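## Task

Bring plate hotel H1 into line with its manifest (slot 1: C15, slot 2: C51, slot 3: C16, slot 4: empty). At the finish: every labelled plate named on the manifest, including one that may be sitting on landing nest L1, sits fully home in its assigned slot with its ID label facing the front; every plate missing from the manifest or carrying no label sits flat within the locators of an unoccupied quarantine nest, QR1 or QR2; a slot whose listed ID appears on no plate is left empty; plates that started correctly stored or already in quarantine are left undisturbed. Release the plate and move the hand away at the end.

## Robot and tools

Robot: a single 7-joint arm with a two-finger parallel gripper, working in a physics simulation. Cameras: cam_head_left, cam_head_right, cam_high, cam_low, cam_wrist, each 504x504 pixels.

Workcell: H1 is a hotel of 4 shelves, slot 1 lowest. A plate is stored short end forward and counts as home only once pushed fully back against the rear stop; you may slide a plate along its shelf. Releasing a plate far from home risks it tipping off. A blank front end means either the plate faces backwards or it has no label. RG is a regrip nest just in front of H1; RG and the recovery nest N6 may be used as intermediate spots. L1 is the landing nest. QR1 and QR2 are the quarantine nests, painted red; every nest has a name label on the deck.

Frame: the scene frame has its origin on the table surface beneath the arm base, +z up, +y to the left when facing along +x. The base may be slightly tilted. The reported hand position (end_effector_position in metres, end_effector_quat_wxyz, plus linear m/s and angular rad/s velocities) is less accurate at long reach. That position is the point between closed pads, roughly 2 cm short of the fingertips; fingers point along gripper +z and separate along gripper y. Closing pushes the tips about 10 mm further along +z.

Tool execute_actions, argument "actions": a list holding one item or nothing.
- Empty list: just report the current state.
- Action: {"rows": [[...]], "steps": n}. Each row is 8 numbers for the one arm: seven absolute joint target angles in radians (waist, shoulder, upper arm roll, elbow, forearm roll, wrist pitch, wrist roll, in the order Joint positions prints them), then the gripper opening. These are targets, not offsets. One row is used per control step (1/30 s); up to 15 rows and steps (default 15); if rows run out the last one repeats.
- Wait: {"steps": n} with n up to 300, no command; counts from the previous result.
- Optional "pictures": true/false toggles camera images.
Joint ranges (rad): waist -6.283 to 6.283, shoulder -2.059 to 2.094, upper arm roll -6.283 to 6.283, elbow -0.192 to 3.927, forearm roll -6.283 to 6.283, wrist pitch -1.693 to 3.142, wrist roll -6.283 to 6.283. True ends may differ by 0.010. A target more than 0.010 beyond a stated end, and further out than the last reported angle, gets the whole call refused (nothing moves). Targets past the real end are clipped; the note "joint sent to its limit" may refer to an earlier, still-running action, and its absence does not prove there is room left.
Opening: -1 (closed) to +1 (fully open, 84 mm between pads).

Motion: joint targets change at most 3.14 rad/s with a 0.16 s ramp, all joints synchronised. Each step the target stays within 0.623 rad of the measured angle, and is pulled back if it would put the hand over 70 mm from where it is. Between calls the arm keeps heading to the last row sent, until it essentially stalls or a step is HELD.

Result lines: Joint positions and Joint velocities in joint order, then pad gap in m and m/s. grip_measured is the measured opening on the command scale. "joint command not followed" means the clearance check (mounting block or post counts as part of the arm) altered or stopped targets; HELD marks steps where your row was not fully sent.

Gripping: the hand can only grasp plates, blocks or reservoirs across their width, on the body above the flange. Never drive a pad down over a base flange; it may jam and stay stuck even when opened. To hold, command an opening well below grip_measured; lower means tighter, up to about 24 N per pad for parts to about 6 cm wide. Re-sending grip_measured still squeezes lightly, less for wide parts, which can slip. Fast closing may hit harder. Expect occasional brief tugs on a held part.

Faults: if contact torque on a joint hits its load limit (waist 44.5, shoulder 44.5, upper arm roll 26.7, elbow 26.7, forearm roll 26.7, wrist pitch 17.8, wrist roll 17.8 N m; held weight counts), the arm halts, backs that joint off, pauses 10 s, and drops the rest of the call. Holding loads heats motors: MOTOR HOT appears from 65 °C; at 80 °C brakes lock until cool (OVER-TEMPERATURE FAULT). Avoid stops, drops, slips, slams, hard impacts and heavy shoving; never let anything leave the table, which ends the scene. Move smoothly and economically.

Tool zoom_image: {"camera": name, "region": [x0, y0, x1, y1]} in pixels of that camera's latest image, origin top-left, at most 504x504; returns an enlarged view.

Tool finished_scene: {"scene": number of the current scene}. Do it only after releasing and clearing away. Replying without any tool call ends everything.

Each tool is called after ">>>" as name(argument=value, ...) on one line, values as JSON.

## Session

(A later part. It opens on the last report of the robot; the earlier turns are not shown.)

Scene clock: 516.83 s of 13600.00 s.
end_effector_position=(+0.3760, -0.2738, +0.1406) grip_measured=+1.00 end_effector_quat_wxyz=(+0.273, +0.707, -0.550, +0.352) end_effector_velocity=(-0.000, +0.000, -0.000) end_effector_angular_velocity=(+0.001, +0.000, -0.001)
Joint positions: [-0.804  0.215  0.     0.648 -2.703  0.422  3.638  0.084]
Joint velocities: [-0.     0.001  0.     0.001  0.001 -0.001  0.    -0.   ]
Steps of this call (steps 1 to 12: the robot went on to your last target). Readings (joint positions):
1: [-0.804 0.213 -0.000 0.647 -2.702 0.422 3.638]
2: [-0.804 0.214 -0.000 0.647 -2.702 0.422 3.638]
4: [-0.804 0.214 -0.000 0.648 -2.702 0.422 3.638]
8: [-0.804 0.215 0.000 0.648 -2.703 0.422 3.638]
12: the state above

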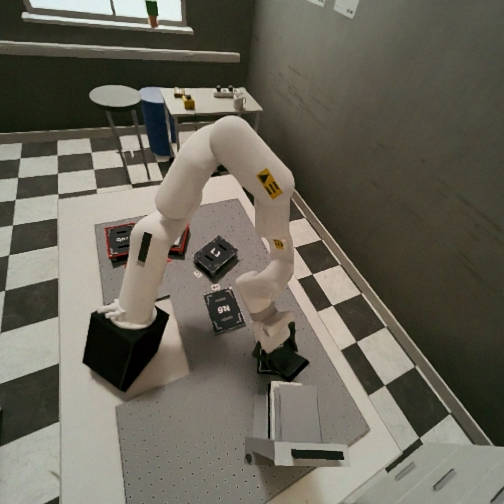

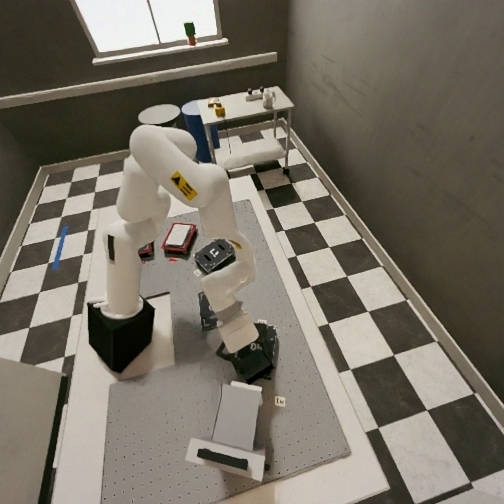

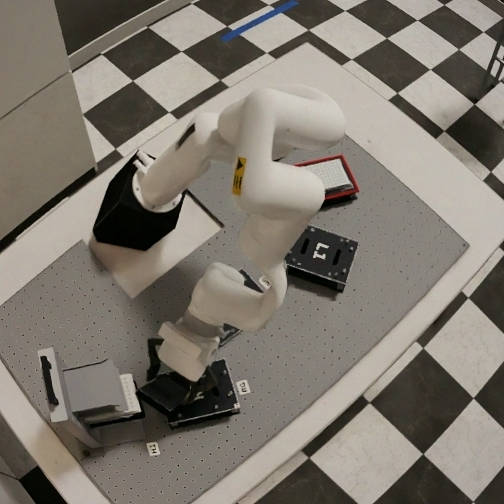

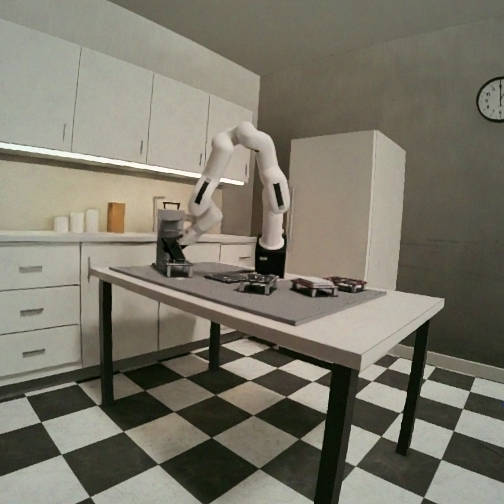

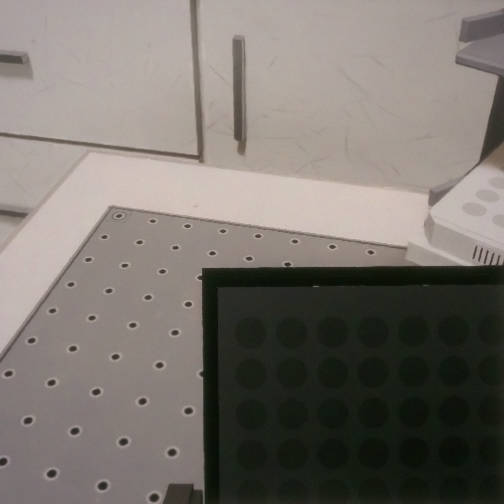

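>>> execute_actions(actions=[{"rows":[[-0.8045,0.2224,0,0.6536,-2.7052,0.4237,3.6406,1],[-0.8051,0.2296,0,0.6590,-2.7078,0.4253,3.6430,1],[-0.8056,0.2369,0,0.6644,-2.7104,0.4269,3.6453,1],[-0.8061,0.2441,0,0.6699,-2.7131,0.4284,3.6476,1],[-0.8066,0.2514,0,0.6753,-2.7157,0.4300,3.6499,1],[-0.8072,0.2586,0,0.6807,-2.7183,0.4316,3.6523,1],[-0.8077,0.2659,0,0.6861,-2.7209,0.4332,3.6546,1]],"steps":15}])

>>> execute_actions(actions=[{"rows":[[-0.8077,0.2659,0,0.6861,-2.7209,0.4332,3.6546,0.9],[-0.8077,0.2659,0,0.6861,-2.7209,0.4332,3.6546,0.7],[-0.8077,0.2659,0,0.6861,-2.7209,0.4332,3.6546,0.3],[-0.8077,0.2659,0,0.6861,-2.7209,0.4332,3.6546,-0.4],[-0.8077,0.2659,0,0.6861,-2.7209,0.4332,3.6546,-1],[-0.8077,0.2659,0,0.6861,-2.7209,0.4332,3.6546,-1],[-0.8077,0.2659,0,0.6861,-2.7209,0.4332,3.6546,-1],[-0.8077,0.2659,0,0.6861,-2.7209,0.4332,3.6546,-1],[-0.8143,0.2542,0,0.6833,-2.7246,0.4239,3.6522,-1],[-0.8209,0.2425,0,0.6805,-2.7284,0.4147,3.6498,-1],[-0.8275,0.2308,0,0.6776,-2.7321,0.4054,3.6473,-1],[-0.8341,0.2191,0,0.6748,-2.7359,0.3962,3.6449,-1],[-0.8407,0.2074,0,0.6720,-2.7396,0.3869,3.6425,-1],[-0.8407,0.2074,0,0.6720,-2.7396,0.3869,3.6425,-1],[-0.8457,0.1879,0,0.6638,-2.7367,0.3755,3.6350,-1]],"steps":15}], pictures=false)

>>> execute_actions(actions=[{"rows":[[-0.8508,0.1685,0,0.6556,-2.7338,0.3642,3.6274,-1],[-0.8609,0.1296,0,0.6393,-2.7280,0.3414,3.6124,-1],[-0.8710,0.0906,0,0.6229,-2.7221,0.3187,3.5973,-1],[-0.8811,0.0517,0,0.6065,-2.7163,0.2960,3.5823,-1],[-0.8912,0.0128,0,0.5901,-2.7105,0.2732,3.5672,-1],[-0.9013,-0.0262,0,0.5738,-2.7047,0.2505,3.5521,-1],[-0.9114,-0.0651,0,0.5574,-2.69,0.2277,3.53,-1],[-0.9215,-0.095,0,0.548,-2.66,0.21,3.495,-1],[-0.932,-0.104,0,0.553,-2.601,0.205,3.441,-1],[-0.942,-0.104,0,0.564,-2.508,0.204,3.359,-1],[-0.953,-0.103,0,0.576,-2.416,0.203,3.278,-1],[-0.963,-0.103,0,0.588,-2.323,0.202,3.197,-1],[-0.974,-0.102,0,0.600,-2.231,0.2,3.115,-1],[-0.984,-0.102,0,0.611,-2.138,0.2,3.034,-1],[-0.995,-0.101,0,0.623,-2.046,0.2,2.952,-1]],"steps":15}], pictures=false)

>>> execute_actions(actions=[{"rows":[[-1.005,-0.1,0,0.635,-1.953,0.2,2.871,-1],[-1.015,-0.1,0,0.646,-1.861,0.2,2.790,-1],[-1.026,-0.098,0,0.658,-1.769,0.2,2.708,-1],[-1.036,-0.096,0,0.670,-1.676,0.2,2.627,-1],[-1.047,-0.094,0,0.682,-1.584,0.2,2.546,-1],[-1.057,-0.092,0,0.693,-1.491,0.202,2.464,-1],[-1.068,-0.09,0,0.705,-1.399,0.205,2.383,-1],[-1.078,-0.088,0,0.717,-1.306,0.212,2.302,-1],[-1.088,-0.086,0,0.729,-1.214,0.225,2.220,-1],[-1.099,-0.083,0,0.740,-1.122,0.245,2.139,-1],[-1.109,-0.08,0,0.752,-1.029,0.275,2.058,-1],[-1.120,-0.076,0,0.764,-0.937,0.315,1.976,-1],[-1.130,-0.071,0,0.775,-0.844,0.36,1.895,-1],[-1.141,-0.066,0,0.787,-0.752,0.41,1.813,-1],[-1.151,-0.06,0,0.799,-0.659,0.46,1.732,-1]],"steps":15}], pictures=false)

>>> execute_actions(actions=[{"rows":[[-1.161,-0.054,0,0.811,-0.567,0.51,1.651,-1],[-1.172,-0.048,0,0.822,-0.474,0.56,1.569,-1],[-1.182,-0.042,0,0.834,-0.382,0.61,1.488,-1],[-1.193,-0.036,0,0.846,-0.290,0.66,1.407,-1],[-1.203,-0.03,0,0.857,-0.197,0.71,1.325,-1],[-1.214,-0.024,0,0.869,-0.105,0.76,1.244,-1],[-1.224,-0.019,0,0.881,-0.012,0.81,1.163,-1],[-1.234,-0.013,0,0.893,0.080,0.858,1.081,-1],[-1.245,-0.008,0,0.904,0.173,0.905,1.000,-1],[-1.255,-0.002,0,0.916,0.265,0.95,0.918,-1],[-1.266,0.003,0,0.928,0.358,0.995,0.837,-1],[-1.276,0.009,0,0.940,0.450,1.04,0.756,-1],[-1.287,0.014,0,0.951,0.53,1.075,0.685,-1],[-1.297,0.02,0,0.963,0.59,1.10,0.63,-1],[-1.304,0.035,0,0.975,0.625,1.115,0.595,-1]],"steps":15}], pictures=false)

>>> execute_actions(actions=[{"rows":[[-1.3103,0.0510,0,0.9867,0.6322,1.1193,0.5799,-1],[-1.3236,0.0821,0,1.0104,0.6294,1.1206,0.5669,-1],[-1.3369,0.1131,0,1.0341,0.6266,1.1219,0.5538,-1],[-1.3502,0.1442,0,1.0577,0.6237,1.1232,0.5408,-1],[-1.3635,0.1752,0,1.0814,0.6209,1.1245,0.5277,-1],[-1.3768,0.2063,0,1.1051,0.6181,1.1258,0.5147,-1],[-1.3901,0.2373,0,1.1288,0.6153,1.1271,0.5016,-1],[-1.4034,0.2683,0,1.1525,0.6125,1.1284,0.4885,-1],[-1.4167,0.2994,0,1.1762,0.6097,1.1297,0.4755,-1],[-1.4300,0.3304,0,1.1998,0.6068,1.1310,0.4624,-1],[-1.4400,0.3540,0,1.2170,0.6050,1.1318,0.4520,-1],[-1.4470,0.3700,0,1.2280,0.6035,1.1318,0.4440,-1],[-1.4510,0.3787,0,1.2335,0.6032,1.1313,0.4402,-1]],"steps":15}], pictures=false)

>>> execute_actions(actions=[{"steps":14}])

>>> zoom_image(camera="cam_wrist", region=[150, 200, 350, 504])

Scene clock: 567.33 s of 13600.00 s.
end_effector_position=(+0.3786, -0.2841, +0.1326) grip_measured=+1.00 end_effector_quat_wxyz=(+0.273, +0.707, -0.550, +0.352) end_effector_velocity=(+0.002, -0.002, -0.001) end_effector_angular_velocity=(-0.000, -0.003, +0.001)
Joint positions: [-0.808  0.265 -0.     0.685 -2.721  0.433  3.654  0.084]
Joint velocities: [-0.001  0.007  0.     0.008 -0.004  0.     0.004  0.   ]
Steps of this call (steps 1 to 15: the robot went on to your last target; steps 16 to 90: nothing new was sent; then 47.00 s passed at rest; steps 91 to 105: all 15 steps of this action). Readings (joint positions):
91: [-0.804 0.215 0.000 0.648 -2.703 0.422 3.638]
92: [-0.804 0.217 0.000 0.649 -2.703 0.422 3.639]
94: [-0.805 0.224 0.000 0.655 -2.706 0.424 3.641]
98: [-0.806 0.248 -0.000 0.673 -2.715 0.429 3.649]
105: the state above

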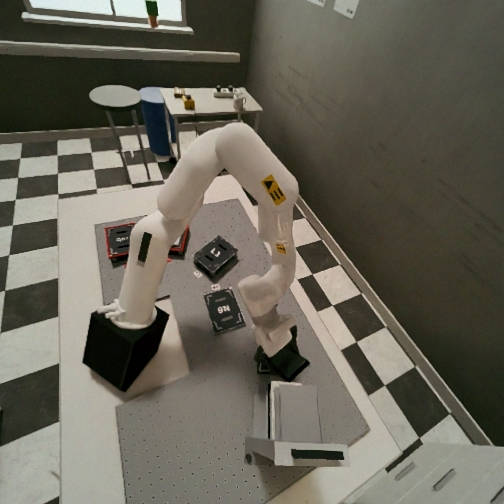

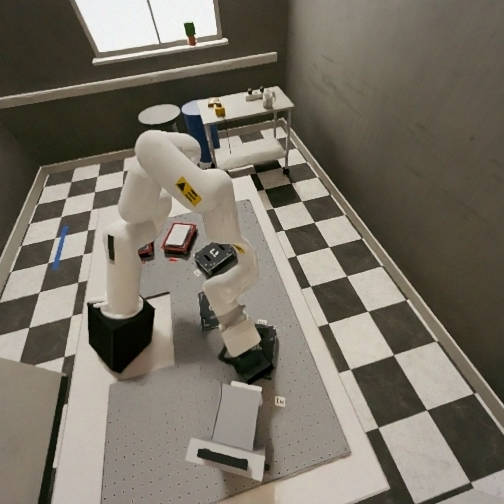

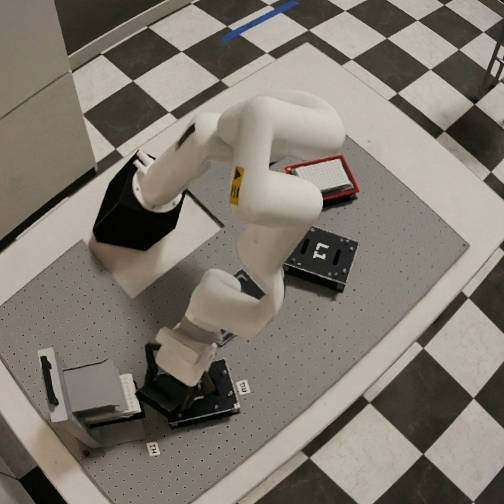

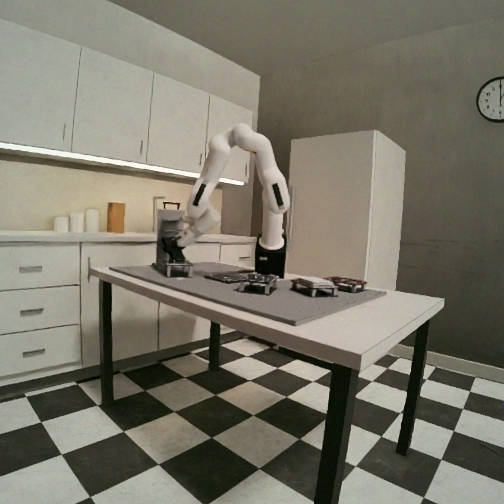

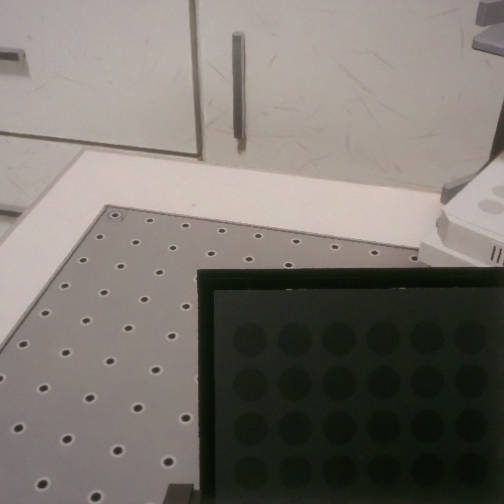

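Scene clock: 567.83 s of 13600.00 s.
end_effector_position=(+0.3786, -0.2844, +0.1459) grip_measured=+0.94 end_effector_quat_wxyz=(+0.273, +0.707, -0.550, +0.352) end_effector_velocity=(+0.004, -0.009, +0.102) end_effector_angular_velocity=(-0.036, -0.028, -0.012)
Joint positions: [-0.83   0.226 -0.     0.676 -2.734  0.402  3.646  0.082]
Joint velocities: [-0.145 -0.275 -0.02  -0.058 -0.06  -0.192 -0.064 -0.   ]
Steps of this call (steps 1 to 15: all 15 steps of this action). Readings (joint positions):
1: [-0.808 0.265 -0.000 0.685 -2.721 0.433 3.654]
2: [-0.808 0.265 -0.000 0.686 -2.721 0.433 3.654]
4: [-0.808 0.265 -0.000 0.686 -2.721 0.433 3.654]
8: [-0.808 0.265 -0.000 0.686 -2.721 0.433 3.655]
15: the state above

Scene clock: 568.33 s of 13600.00 s.
end_effector_position=(+0.3806, -0.2590, +0.2338) grip_measured=+0.94 end_effector_quat_wxyz=(+0.293, +0.680, -0.567, +0.361) end_effector_velocity=(+0.100, -0.068, +0.138) end_effector_angular_velocity=(-0.255, -0.163, -0.508)
Joint positions: [-0.945 -0.091  0.     0.573 -2.451  0.211  3.312  0.082]
Joint velocities: [-0.266 -0.119  0.007  0.187  2.023 -0.115 -1.813 -0.   ]
Steps of this call (steps 1 to 15: all 15 steps of this action). Readings (joint positions):
1: [-0.835 0.217 -0.001 0.674 -2.735 0.395 3.644]
2: [-0.839 0.205 -0.001 0.670 -2.735 0.387 3.640]
4: [-0.850 0.170 0.000 0.655 -2.732 0.365 3.627]
8: [-0.881 0.051 -0.000 0.606 -2.715 0.296 3.581]
15: the state above

Scene clock: 568.83 s of 13600.00 s.
end_effector_position=(+0.4275, -0.3357, +0.3396) grip_measured=+0.94 end_effector_quat_wxyz=(-0.340, -0.551, +0.672, -0.360) end_effector_velocity=(-0.118, -0.228, +0.254) end_effector_angular_velocity=(-0.025, +0.004, -1.018)
Joint positions: [-1.093 -0.083  0.001  0.735 -1.169  0.246  2.181  0.082]
Joint velocities: [-0.299  0.088  0.     0.343  2.643  0.687 -2.322 -0.   ]
Steps of this call (steps 1 to 15: all 15 steps of this action). Readings (joint positions):
1: [-0.954 -0.095 0.000 0.580 -2.380 0.207 3.249]
2: [-0.963 -0.096 0.000 0.590 -2.305 0.205 3.182]
4: [-0.982 -0.098 0.001 0.611 -2.144 0.203 3.040]
8: [-1.022 -0.097 0.000 0.655 -1.799 0.201 2.736]
15: the state above

Scene clock: 569.33 s of 13600.00 s.
end_effector_position=(+0.3252, -0.3148, +0.3287) grip_measured=+0.94 end_effector_quat_wxyz=(-0.197, -0.474, +0.858, -0.040) end_effector_velocity=(+0.188, +0.266, -0.150) end_effector_angular_velocity=(+1.965, -1.474, +0.279)
Joint positions: [-1.25  -0.005 -0.     0.909  0.213  0.92   0.964  0.082]
Joint velocities: [-0.317  0.175  0.01   0.362  2.693  1.316 -2.373 -0.   ]
Steps of this call (steps 1 to 15: all 15 steps of this action). Readings (joint positions):
1: [-1.103 -0.080 0.001 0.747 -1.082 0.274 2.104]
2: [-1.113 -0.076 0.000 0.758 -0.994 0.309 2.027]
4: [-1.133 -0.067 -0.000 0.780 -0.817 0.391 1.871]
8: [-1.176 -0.045 -0.001 0.826 -0.443 0.582 1.542]
15: the state above

Scene clock: 569.83 s of 13600.00 s.
end_effector_position=(+0.3261, -0.3784, +0.3076) grip_measured=+0.94 end_effector_quat_wxyz=(-0.001, -0.528, +0.849, -0.001) end_effector_velocity=(-0.134, -0.158, -0.037) end_effector_angular_velocity=(+0.047, -0.007, -0.062)
Joint positions: [-1.435  0.341 -0.002  1.204  0.605  1.129  0.459  0.082]
Joint velocities: [-0.235  0.527 -0.023  0.352 -0.027  0.017 -0.234 -0.   ]
Steps of this call (steps 1 to 15: all 15 steps of this action). Readings (joint positions):
1: [-1.261 0.001 0.000 0.921 0.301 0.963 0.887]
2: [-1.271 0.009 0.000 0.935 0.382 1.001 0.814]
4: [-1.294 0.035 0.002 0.968 0.510 1.062 0.691]
8: [-1.348 0.144 0.001 1.058 0.602 1.113 0.559]
15: the state above

Scene clock: 570.30 s of 13600.00 s.
end_effector_position=(+0.3197, -0.3896, +0.3056) grip_measured=+0.94 end_effector_quat_wxyz=(+0.000, -0.530, +0.848, -0.000) end_effector_velocity=(-0.002, -0.002, -0.001) end_effector_angular_velocity=(-0.000, +0.000, -0.004)
Joint positions: [-1.451  0.378  0.     1.233  0.603  1.131  0.44   0.082]
Joint velocities: [-0.002  0.005 -0.001  0.001 -0.    -0.001 -0.001  0.   ]
Steps of this call (steps 1 to 14: the robot went on to your last target). Readings (joint positions):
1: [-1.441 0.355 -0.003 1.213 0.604 1.130 0.453]
2: [-1.445 0.364 -0.003 1.220 0.603 1.130 0.449]
4: [-1.449 0.373 -0.001 1.227 0.603 1.131 0.444]
8: [-1.449 0.376 0.001 1.233 0.603 1.131 0.441]
14: the state above

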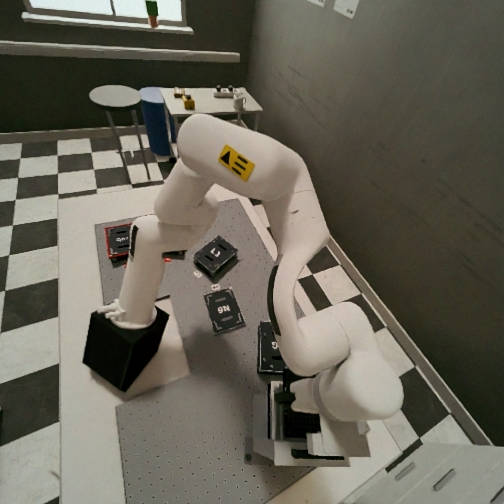

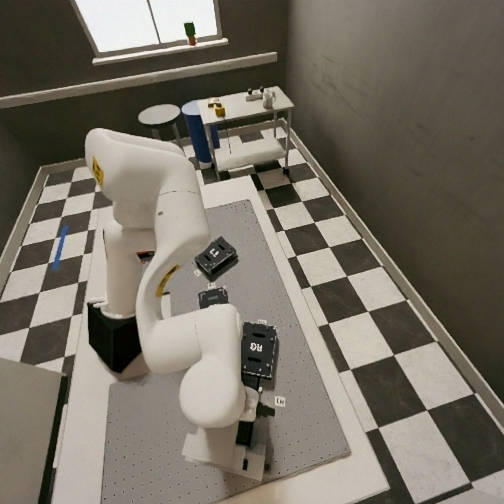

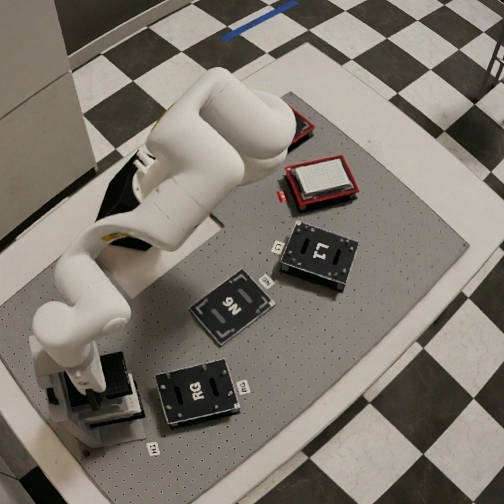

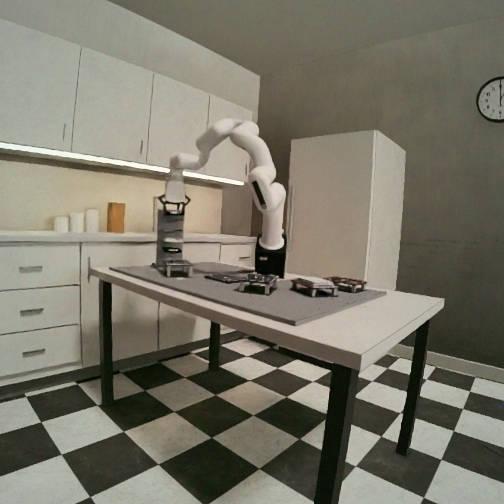

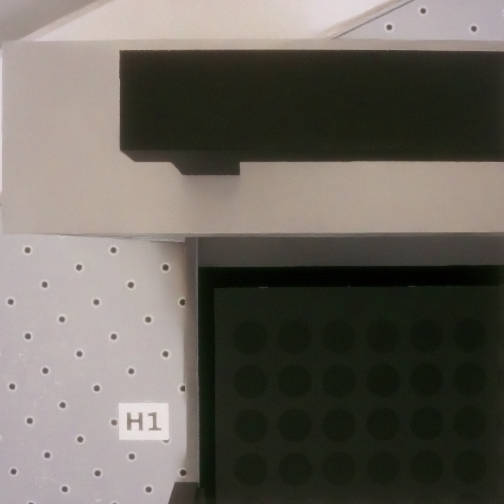

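Region (150, 200, 350, 504) of cam_wrist's 504x504 image, scaled by 1.658, with more detail than that image has; it fills the left 332 columns of this view, and the rest is white.

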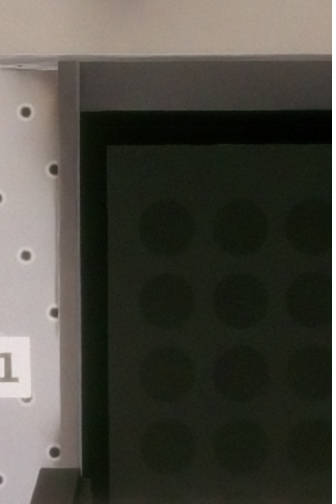

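>>> execute_actions(actions=[])

Scene clock: 610.87 s of 13600.00 s.
end_effector_position=(+0.3194, -0.3897, +0.3054) grip_measured=+0.94 end_effector_quat_wxyz=(+0.000, -0.530, +0.848, -0.000) end_effector_velocity=(+0.000, +0.000, -0.000) end_effector_angular_velocity=(+0.001, -0.001, -0.001)
Joint positions: [-1.451  0.379 -0.     1.233  0.603  1.131  0.44   0.082]
Joint velocities: [-0.    -0.     0.    -0.     0.001  0.001  0.    -0.   ]
Steps of this call (steps 1 to 30: the robot went on to your last target; steps 31 to 90: nothing new was sent; then 37.57 s passed at rest). Readings (joint positions):
1: [-1.451 0.378 0.000 1.233 0.603 1.131 0.440]
2: [-1.451 0.378 0.000 1.233 0.603 1.131 0.440]
4: [-1.451 0.378 0.000 1.233 0.603 1.131 0.440]
8: [-1.451 0.379 0.000 1.233 0.603 1.131 0.440]
90: the state above
The arm was judged still, so your last target was given up. Only a new action makes it travel on or press farther. Fingers that are still opening or closing keep moving.

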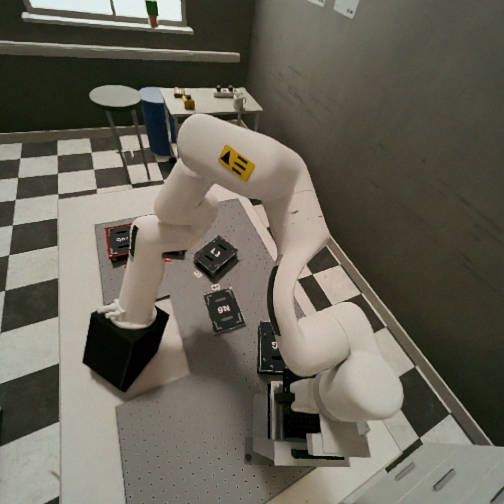

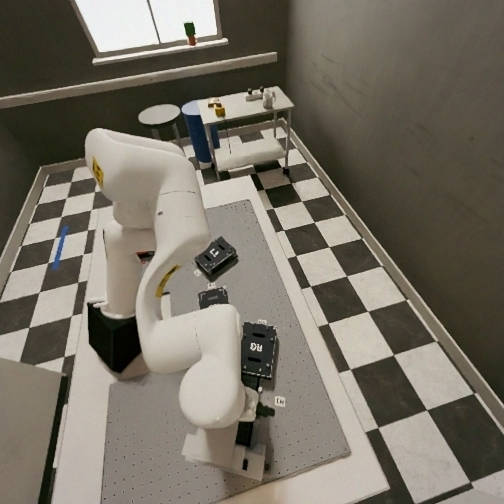

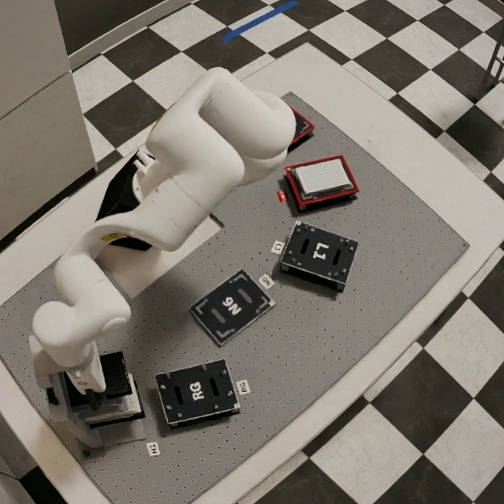

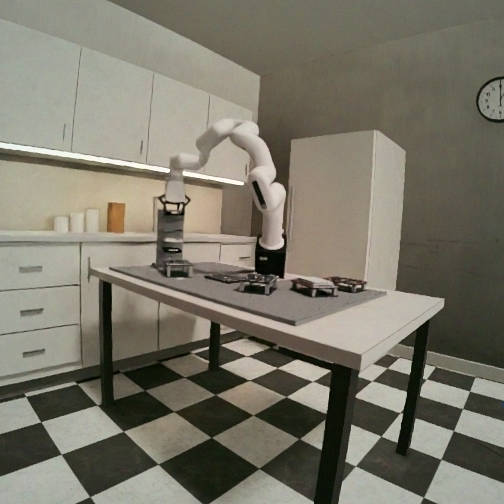

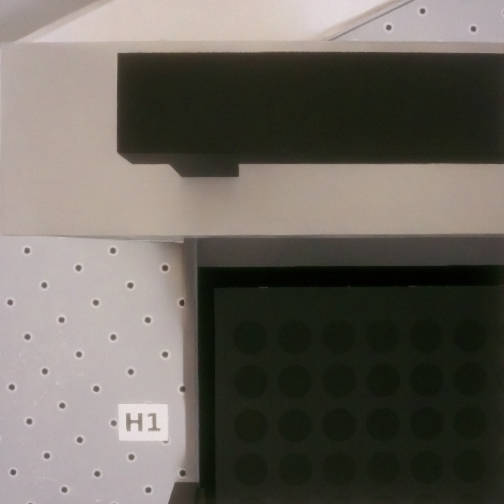

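>>> execute_actions(actions=[{"rows":[[-1.4518,0.3819,0,1.2371,0.6028,1.1320,0.4399,-1],[-1.4526,0.3851,0,1.2407,0.6024,1.1326,0.4396,-1],[-1.4534,0.3883,0,1.2443,0.6020,1.1333,0.4393,-1],[-1.4510,0.3901,0,1.2417,0.6041,1.1287,0.4381,-1],[-1.4487,0.3919,0,1.2391,0.6062,1.1241,0.4369,-1],[-1.4463,0.3937,0,1.2365,0.6083,1.1195,0.4357,-1],[-1.4440,0.3955,0,1.2339,0.6104,1.1148,0.4345,-1],[-1.4416,0.3973,0,1.2313,0.6125,1.1102,0.4333,-1],[-1.4393,0.3991,0,1.2287,0.6146,1.1056,0.4321,-1],[-1.4381,0.4000,0,1.2274,0.6156,1.1033,0.4315,-1]],"steps":15}])

>>> zoom_image(camera="cam_wrist", region=[150, 200, 300, 350])

Scene clock: 623.60 s of 13600.00 s.
end_effector_position=(+0.3190, -0.3923, +0.2926) grip_measured=+0.94 end_effector_quat_wxyz=(+0.000, -0.530, +0.848, +0.001) end_effector_velocity=(-0.001, -0.005, -0.003) end_effector_angular_velocity=(-0.016, -0.003, -0.002)
Joint positions: [-1.439  0.4    0.001  1.228  0.615  1.105  0.432  0.082]
Joint velocities: [ 0.008  0.005 -0.006 -0.006  0.01  -0.026 -0.006  0.   ]
Steps of this call (steps 1 to 90: nothing new was sent; then 9.23 s passed at rest; steps 91 to 105: all 15 steps of this action). Readings (joint positions):
91: [-1.451 0.379 0.000 1.234 0.603 1.131 0.440]
92: [-1.451 0.379 0.000 1.234 0.603 1.132 0.440]
94: [-1.452 0.383 0.000 1.238 0.603 1.132 0.440]
98: [-1.449 0.391 -0.001 1.238 0.606 1.124 0.437]
105: the state above

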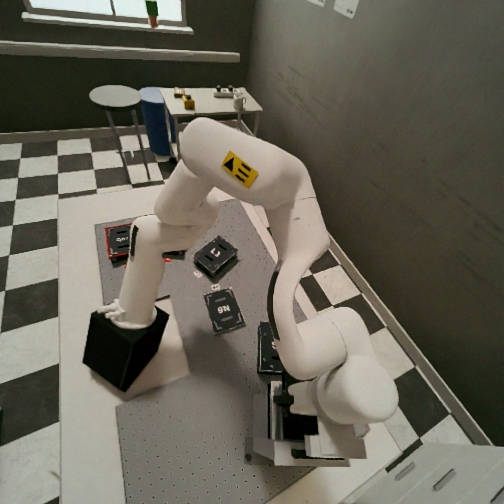

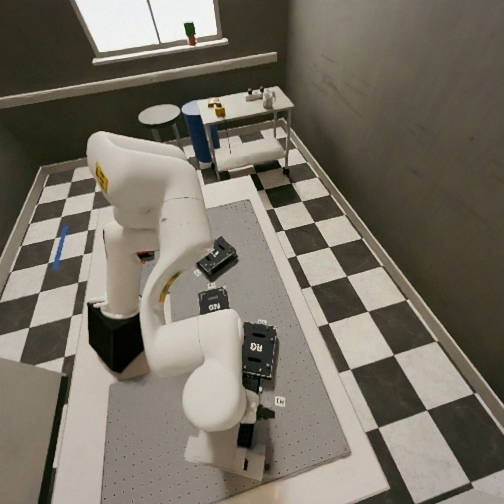

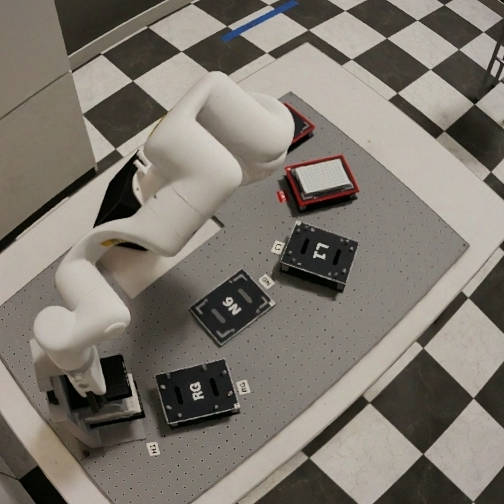

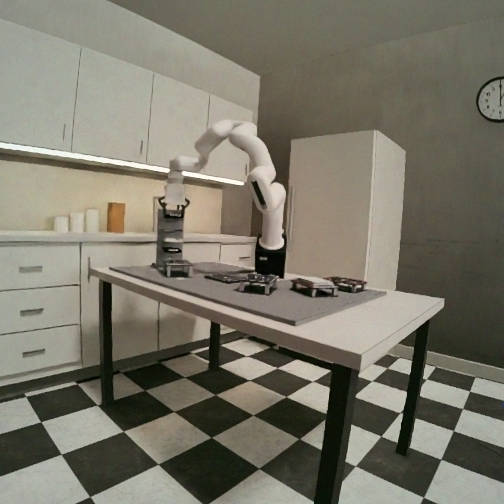

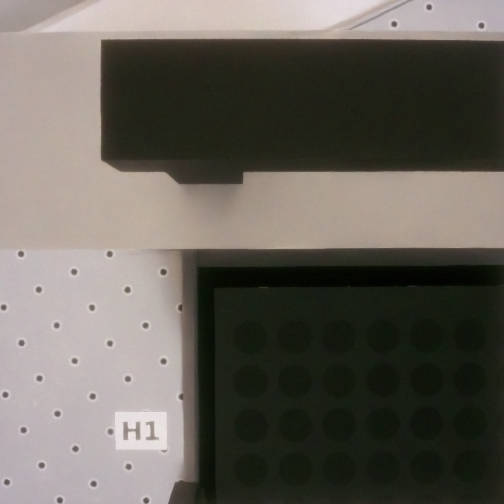

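Region (150, 200, 300, 350) of cam_wrist's 504x504 image, scaled by 3.360, with more detail than that image has.

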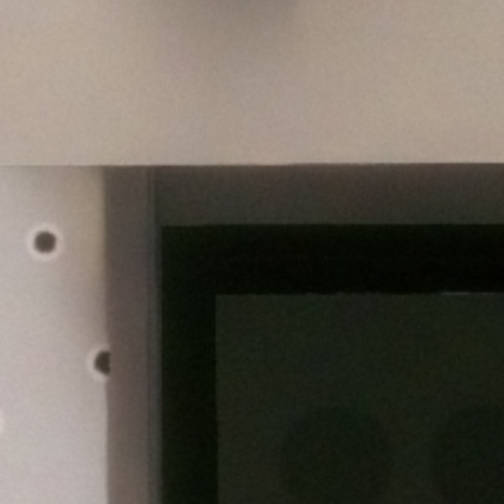

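>>> execute_actions(actions=[{"rows":[[-1.4375,0.4008,0,1.2290,0.6156,1.1037,0.4324,-1],[-1.4375,0.4008,0,1.2290,0.6156,1.1037,0.4324,-1],[-1.4363,0.4017,0,1.2277,0.6166,1.1014,0.4318,-1],[-1.4351,0.4026,0,1.2264,0.6177,1.0991,0.4312,-1],[-1.4340,0.4035,0,1.2251,0.6187,1.0968,0.4306,-1],[-1.4328,0.4044,0,1.2238,0.6198,1.0945,0.4300,-1],[-1.4316,0.4053,0,1.2225,0.6208,1.0922,0.4294,-1],[-1.4304,0.4062,0,1.2212,0.6219,1.0899,0.4288,-1],[-1.4293,0.4071,0,1.2199,0.6229,1.0875,0.4282,-1]],"steps":15}])

>>> zoom_image(camera="cam_wrist", region=[150, 200, 300, 350])

Scene clock: 640.00 s of 13600.00 s.
end_effector_position=(+0.3192, -0.3927, +0.2856) grip_measured=+0.94 end_effector_quat_wxyz=(+0.000, -0.530, +0.848, +0.000) end_effector_velocity=(-0.001, -0.002, -0.000) end_effector_angular_velocity=(-0.008, -0.001, -0.002)
Joint positions: [-1.43   0.407  0.     1.22   0.623  1.088  0.428  0.082]
Joint velocities: [ 0.002  0.002 -0.004 -0.001  0.004 -0.01  -0.002  0.   ]
Steps of this call (steps 1 to 15: the robot went on to your last target; steps 16 to 90: nothing new was sent; then 12.90 s passed at rest; steps 91 to 105: all 15 steps of this action). Readings (joint positions):
91: [-1.438 0.400 -0.000 1.227 0.616 1.103 0.432]
92: [-1.438 0.400 -0.000 1.228 0.616 1.103 0.432]
94: [-1.438 0.401 -0.000 1.228 0.616 1.103 0.432]
98: [-1.434 0.403 -0.000 1.225 0.619 1.097 0.431]
105: the state above

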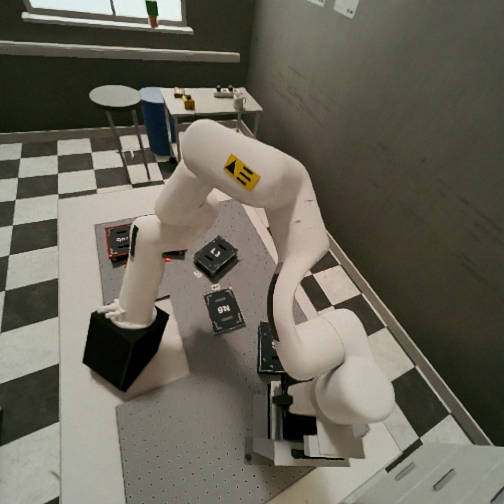

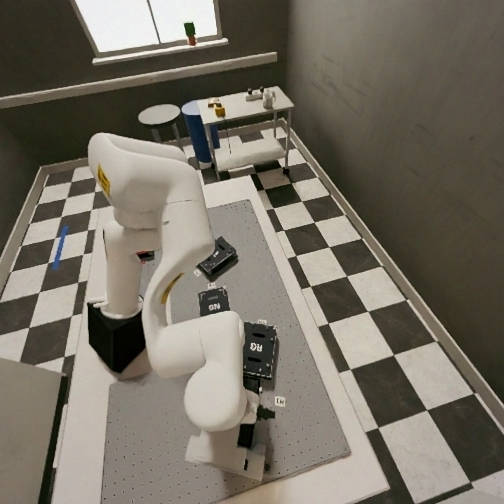

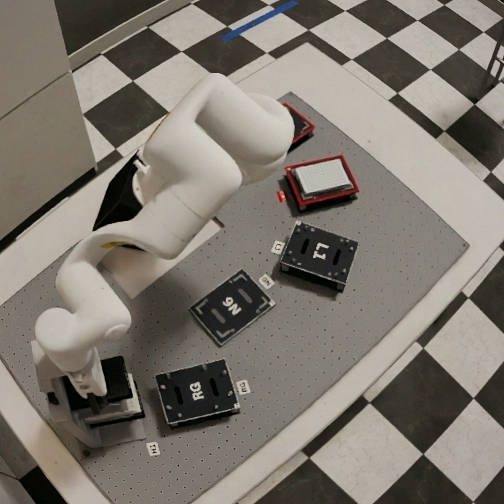

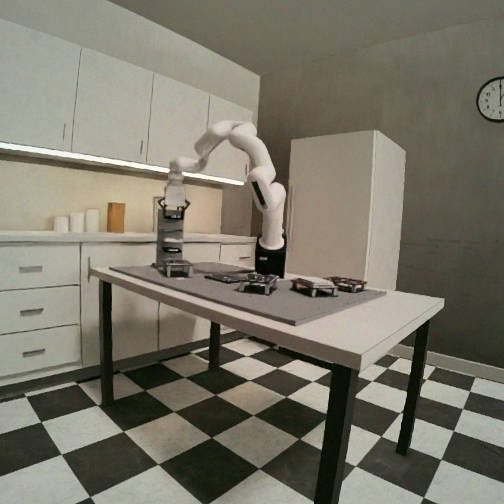

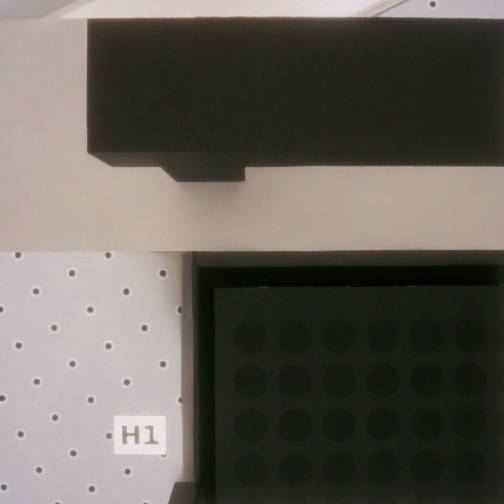

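Region (150, 200, 300, 350) of cam_wrist's 504x504 image, scaled by 3.360, with more detail than that image has.

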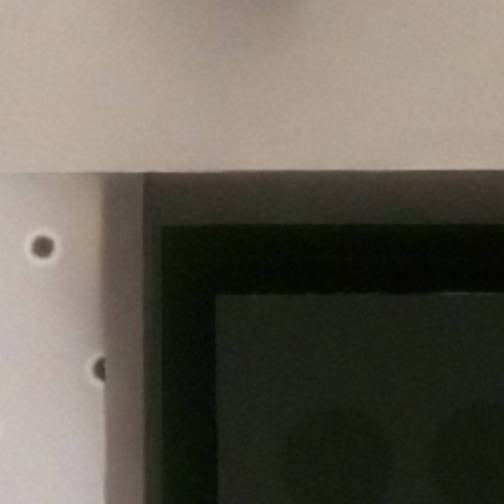

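>>> execute_actions(actions=[{"rows":[[-1.4307,0.4105,0,1.2233,0.6224,1.0880,0.4272,-1],[-1.4321,0.4140,0,1.2268,0.6219,1.0886,0.4263,-1],[-1.4312,0.4147,0,1.2258,0.6227,1.0868,0.4258,-1],[-1.4303,0.4154,0,1.2249,0.6235,1.0851,0.4254,-1],[-1.4303,0.4154,0,1.2249,0.6235,1.0851,0.4254,-1],[-1.4303,0.4154,0,1.2249,0.6235,1.0851,0.4254,-1],[-1.4303,0.4154,0,1.2249,0.6235,1.0851,0.4254,-1],[-1.4303,0.4154,0,1.2249,0.6235,1.0851,0.4254,0.5],[-1.4303,0.4154,0,1.2249,0.6235,1.0851,0.4254,0.9],[-1.4303,0.4154,0,1.2249,0.6235,1.0851,0.4254,1]],"steps":15}], pictures=false)

>>> execute_actions(actions=[{"rows":[[-1.4303,0.4154,0,1.2249,0.6235,1.0851,0.4254,1],[-1.4303,0.4154,0,1.2249,0.6235,1.0851,0.4254,1],[-1.4338,0.4127,0,1.2288,0.6204,1.0920,0.4272,1],[-1.4397,0.4082,0,1.2353,0.6151,1.1036,0.4302,1],[-1.4456,0.4036,0,1.2418,0.6099,1.1151,0.4332,1],[-1.4527,0.3982,0,1.2495,0.6036,1.1289,0.4368,1],[-1.4597,0.3928,0,1.2573,0.5973,1.1428,0.4404,1],[-1.4597,0.3928,0,1.2573,0.5973,1.1428,0.4404,1],[-1.4597,0.3928,0,1.2573,0.5973,1.1428,0.4404,1]],"steps":10}])

>>> execute_actions(actions=[{"rows":[[-1.4461,0.3617,0,1.2328,0.6004,1.1407,0.4531,1],[-1.4326,0.3307,0,1.2082,0.6036,1.1387,0.4658,1],[-1.4190,0.2996,0,1.1837,0.6067,1.1366,0.4786,1],[-1.4055,0.2685,0,1.1592,0.6099,1.1345,0.4913,1],[-1.3919,0.2375,0,1.1347,0.6130,1.1325,0.5040,1],[-1.3784,0.2064,0,1.1101,0.6161,1.1304,0.5167,1],[-1.3648,0.1753,0,1.0856,0.6193,1.1283,0.5294,1],[-1.3512,0.1443,0,1.0611,0.6224,1.1263,0.5421,1],[-1.3377,0.1132,0,1.0366,0.6256,1.1242,0.58,1],[-1.3241,0.0821,0,1.0120,0.6287,1.1221,0.64,1],[-1.3106,0.0511,0,0.9875,0.6319,1.1201,0.71,1],[-1.29,0.02,0,0.963,0.635,1.118,0.79,1],[-1.25,0.02,0,0.959,0.56,1.118,0.88,1],[-1.21,0.025,0,0.955,0.48,1.118,0.97,1],[-1.165,0.035,0,0.951,0.40,1.118,1.06,1]],"steps":15}], pictures=false)

>>> execute_actions(actions=[{"rows":[[-1.12,0.049,0,0.947,0.32,1.119,1.15,1],[-1.075,0.063,0,0.943,0.24,1.120,1.24,1],[-1.03,0.077,0,0.939,0.16,1.121,1.33,1],[-0.985,0.091,0,0.935,0.08,1.122,1.42,1],[-0.94,0.105,0,0.931,0.0,1.123,1.51,1],[-0.895,0.119,0,0.927,-0.08,1.124,1.60,1],[-0.85,0.133,0,0.923,-0.16,1.125,1.69,1],[-0.805,0.147,0,0.919,-0.24,1.126,1.78,1],[-0.76,0.161,0,0.915,-0.32,1.127,1.87,1],[-0.715,0.175,0,0.911,-0.40,1.128,1.96,1],[-0.675,0.189,0,0.907,-0.48,1.129,2.05,1],[-0.635,0.203,0,0.903,-0.56,1.130,2.14,1],[-0.60,0.217,0,0.899,-0.64,1.130,2.23,1],[-0.57,0.231,0,0.895,-0.72,1.130,2.32,1],[-0.545,0.245,0,0.891,-0.80,1.128,2.41,1]],"steps":15}], pictures=false)

>>> execute_actions(actions=[{"rows":[[-0.52,0.259,0,0.887,-0.88,1.125,2.50,1],[-0.50,0.273,0,0.883,-0.96,1.121,2.59,1],[-0.488,0.287,0,0.879,-1.04,1.117,2.68,1],[-0.48,0.299,0,0.875,-1.11,1.113,2.75,1],[-0.4767,0.3077,0,0.8713,-1.1645,1.1090,2.8086,1],[-0.4997,0.3179,0,0.8691,-1.1875,1.0930,2.8161,1],[-0.5228,0.3287,0,0.8680,-1.2108,1.0774,2.8238,1],[-0.5458,0.3402,0,0.8678,-1.2341,1.0624,2.8315,1],[-0.5687,0.3523,0,0.8687,-1.2578,1.0479,2.8393,1]],"steps":15}], pictures=false)

>>> execute_actions(actions=[{"steps":6}])

Scene clock: 712.53 s of 13600.00 s.
end_effector_position=(+0.3181, -0.3951, +0.2842) grip_measured=+0.98 end_effector_quat_wxyz=(-0.000, -0.530, +0.848, -0.000) end_effector_velocity=(-0.001, -0.002, +0.002) end_effector_angular_velocity=(-0.004, -0.000, -0.001)
Joint positions: [-1.43   0.415 -0.     1.225  0.623  1.085  0.425  0.083]
Joint velocities: [-0.002 -0.    -0.002  0.002 -0.001 -0.    -0.001  0.013]
Steps of this call (steps 1 to 15: the robot went on to your last target; steps 16 to 90: nothing new was sent; then 69.03 s passed at rest; steps 91 to 105: all 15 steps of this action). Readings (joint positions):
91: [-1.429 0.407 0.000 1.220 0.623 1.088 0.428]
92: [-1.430 0.408 0.000 1.221 0.623 1.088 0.428]
94: [-1.430 0.411 0.000 1.223 0.623 1.088 0.427]
98: [-1.431 0.415 -0.000 1.225 0.623 1.086 0.426]
105: the state above

Scene clock: 712.87 s of 13600.00 s.
end_effector_position=(+0.3183, -0.3959, +0.3042) grip_measured=+1.00 end_effector_quat_wxyz=(-0.000, -0.530, +0.848, -0.001) end_effector_velocity=(-0.006, -0.020, +0.108) end_effector_angular_velocity=(-0.079, -0.015, -0.015)
Joint positions: [-1.453  0.397 -0.001  1.251  0.604  1.129  0.437  0.084]
Joint velocities: [-0.105 -0.09  -0.031  0.124 -0.076  0.16   0.043  0.   ]
Steps of this call (steps 1 to 10: all 10 steps of this action). Readings (joint positions):
1: [-1.430 0.415 -0.000 1.225 0.623 1.085 0.425]
2: [-1.430 0.415 -0.000 1.225 0.623 1.085 0.425]
4: [-1.431 0.415 0.000 1.226 0.623 1.087 0.426]
8: [-1.444 0.405 0.001 1.240 0.611 1.114 0.433]
10: the state above

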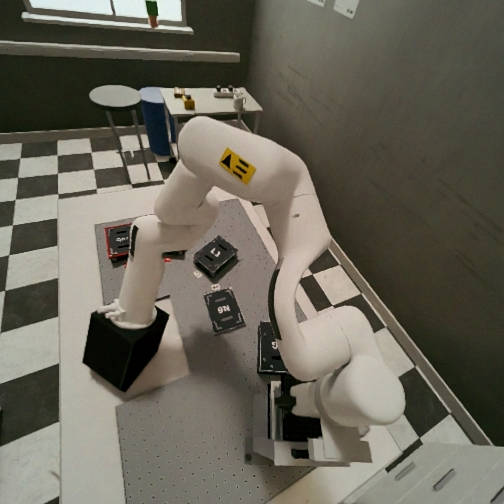

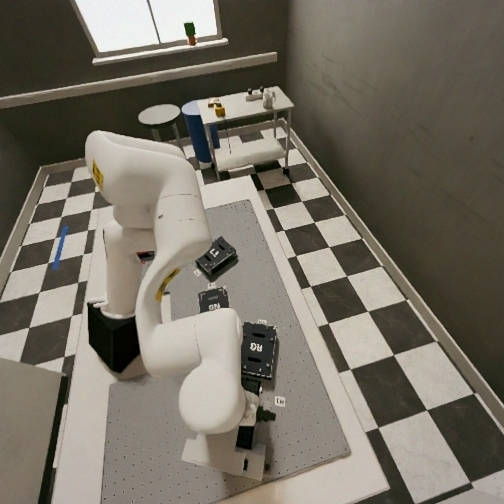

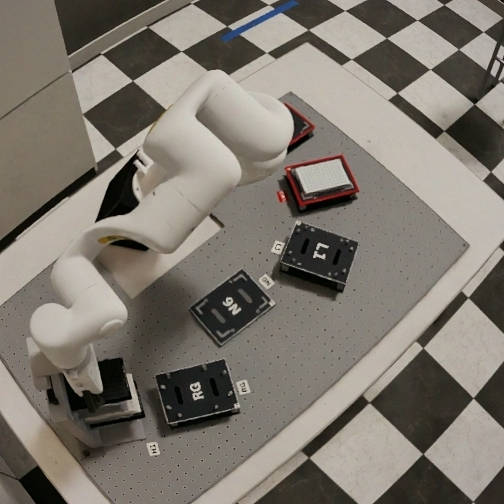

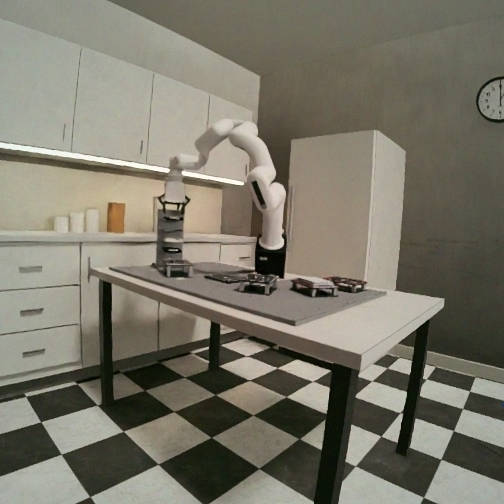

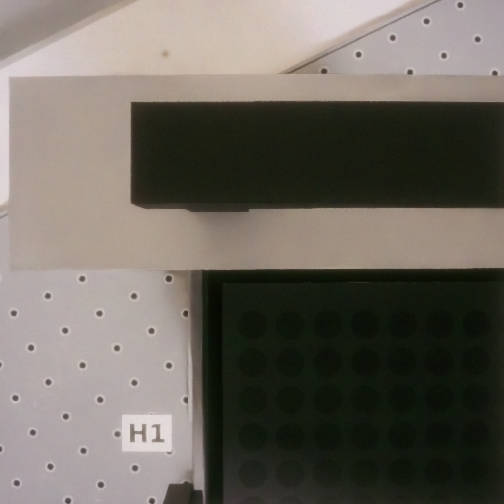

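Scene clock: 713.37 s of 13600.00 s.
end_effector_position=(+0.3747, -0.2905, +0.3154) grip_measured=+1.00 end_effector_quat_wxyz=(-0.005, -0.479, +0.878, -0.003) end_effector_velocity=(+0.081, +0.252, -0.074) end_effector_angular_velocity=(+0.068, +0.357, -1.089)
Joint positions: [-1.308  0.074 -0.001  1.007  0.62   1.122  0.71   0.084]
Joint velocities: [ 0.582 -0.553 -0.046 -0.452 -0.268 -0.043  1.708  0.   ]
Steps of this call (steps 1 to 15: all 15 steps of this action). Readings (joint positions):
1: [-1.456 0.394 -0.002 1.254 0.602 1.133 0.438]
2: [-1.456 0.389 -0.003 1.251 0.601 1.136 0.441]
4: [-1.447 0.363 -0.003 1.230 0.602 1.137 0.453]
8: [-1.403 0.265 0.001 1.156 0.611 1.134 0.493]
15: the state above

Scene clock: 713.87 s of 13600.00 s.
end_effector_position=(+0.3184, -0.2276, +0.2164) grip_measured=+1.00 end_effector_quat_wxyz=(-0.490, -0.359, +0.794, -0.000) end_effector_velocity=(+0.040, -0.047, -0.091) end_effector_angular_velocity=(-1.918, +1.332, +1.189)
Joint positions: [-0.742  0.17   0.002  0.913 -0.362  1.127  1.916  0.084]
Joint velocities: [ 1.228  0.412  0.008 -0.119 -2.408  0.019  2.707  0.   ]
Steps of this call (steps 1 to 15: all 15 steps of this action). Readings (joint positions):
1: [-1.286 0.059 -0.002 0.994 0.605 1.120 0.771]
2: [-1.260 0.049 -0.003 0.983 0.576 1.120 0.836]
4: [-1.197 0.044 -0.001 0.966 0.471 1.119 0.979]
8: [-1.046 0.074 0.001 0.944 0.193 1.121 1.292]
15: the state above

Scene clock: 714.37 s of 13600.00 s.
end_effector_position=(+0.3603, -0.2995, +0.1966) grip_measured=+1.00 end_effector_quat_wxyz=(+0.572, +0.387, -0.632, +0.350) end_effector_velocity=(+0.000, -0.047, +0.001) end_effector_angular_velocity=(-0.050, -0.064, +0.097)
Joint positions: [-0.566  0.348 -0.007  0.868 -1.24   1.055  2.826  0.084]
Joint velocities: [-0.101  0.057  0.002  0.005 -0.224 -0.081  0.168  0.   ]
Steps of this call (steps 1 to 15: all 15 steps of this action). Readings (joint positions):
1: [-0.702 0.184 0.002 0.909 -0.442 1.128 2.007]
2: [-0.665 0.197 0.002 0.905 -0.523 1.128 2.098]
4: [-0.600 0.225 0.002 0.897 -0.683 1.128 2.279]
8: [-0.518 0.280 0.002 0.881 -0.990 1.116 2.613]
15: the state above

Scene clock: 714.57 s of 13600.00 s.
end_effector_position=(+0.3642, -0.2989, +0.1931) grip_measured=+1.00 end_effector_quat_wxyz=(+0.567, +0.393, -0.631, +0.354) end_effector_velocity=(-0.000, -0.001, -0.003) end_effector_angular_velocity=(+0.001, +0.005, +0.014)
Joint positions: [-0.568  0.351  0.001  0.869 -1.256  1.048  2.838  0.084]
Joint velocities: [ 0.     0.007  0.002 -0.003 -0.019 -0.005  0.013 -0.   ]
Steps of this call (steps 1 to 6: the robot went on to your last target). Readings (joint positions):
1: [-0.569 0.349 -0.006 0.868 -1.246 1.053 2.831]
2: [-0.569 0.350 -0.004 0.869 -1.250 1.051 2.834]
4: [-0.569 0.351 -0.000 0.869 -1.254 1.049 2.837]
6: the state above

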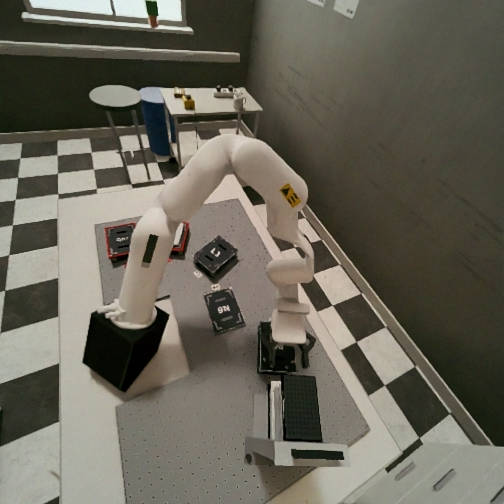

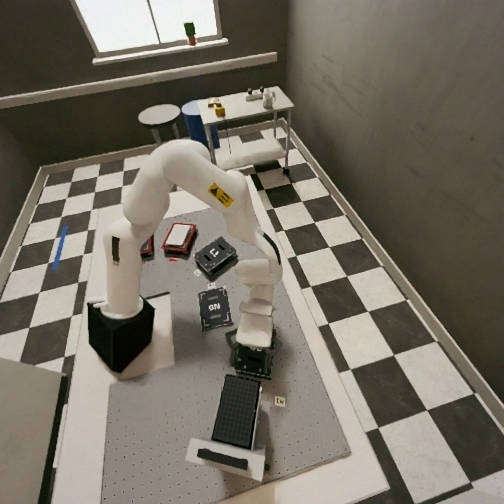

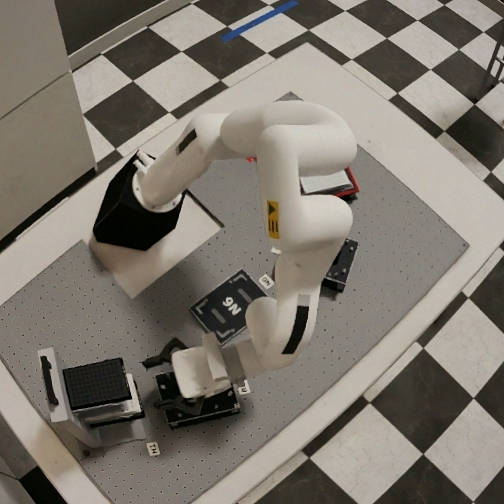

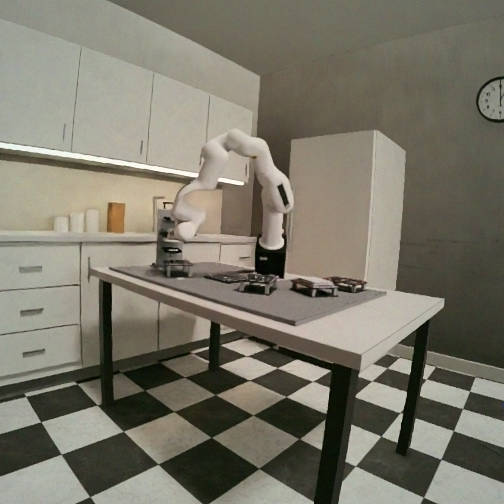

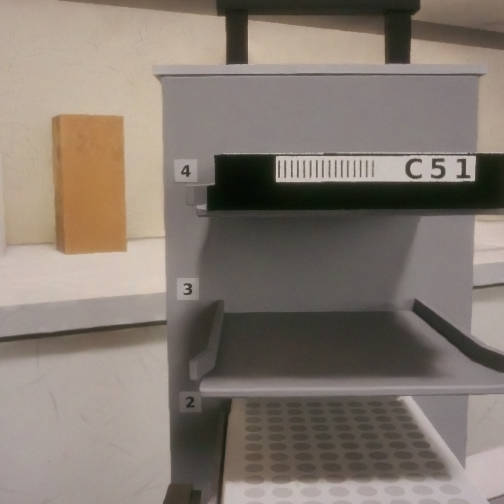

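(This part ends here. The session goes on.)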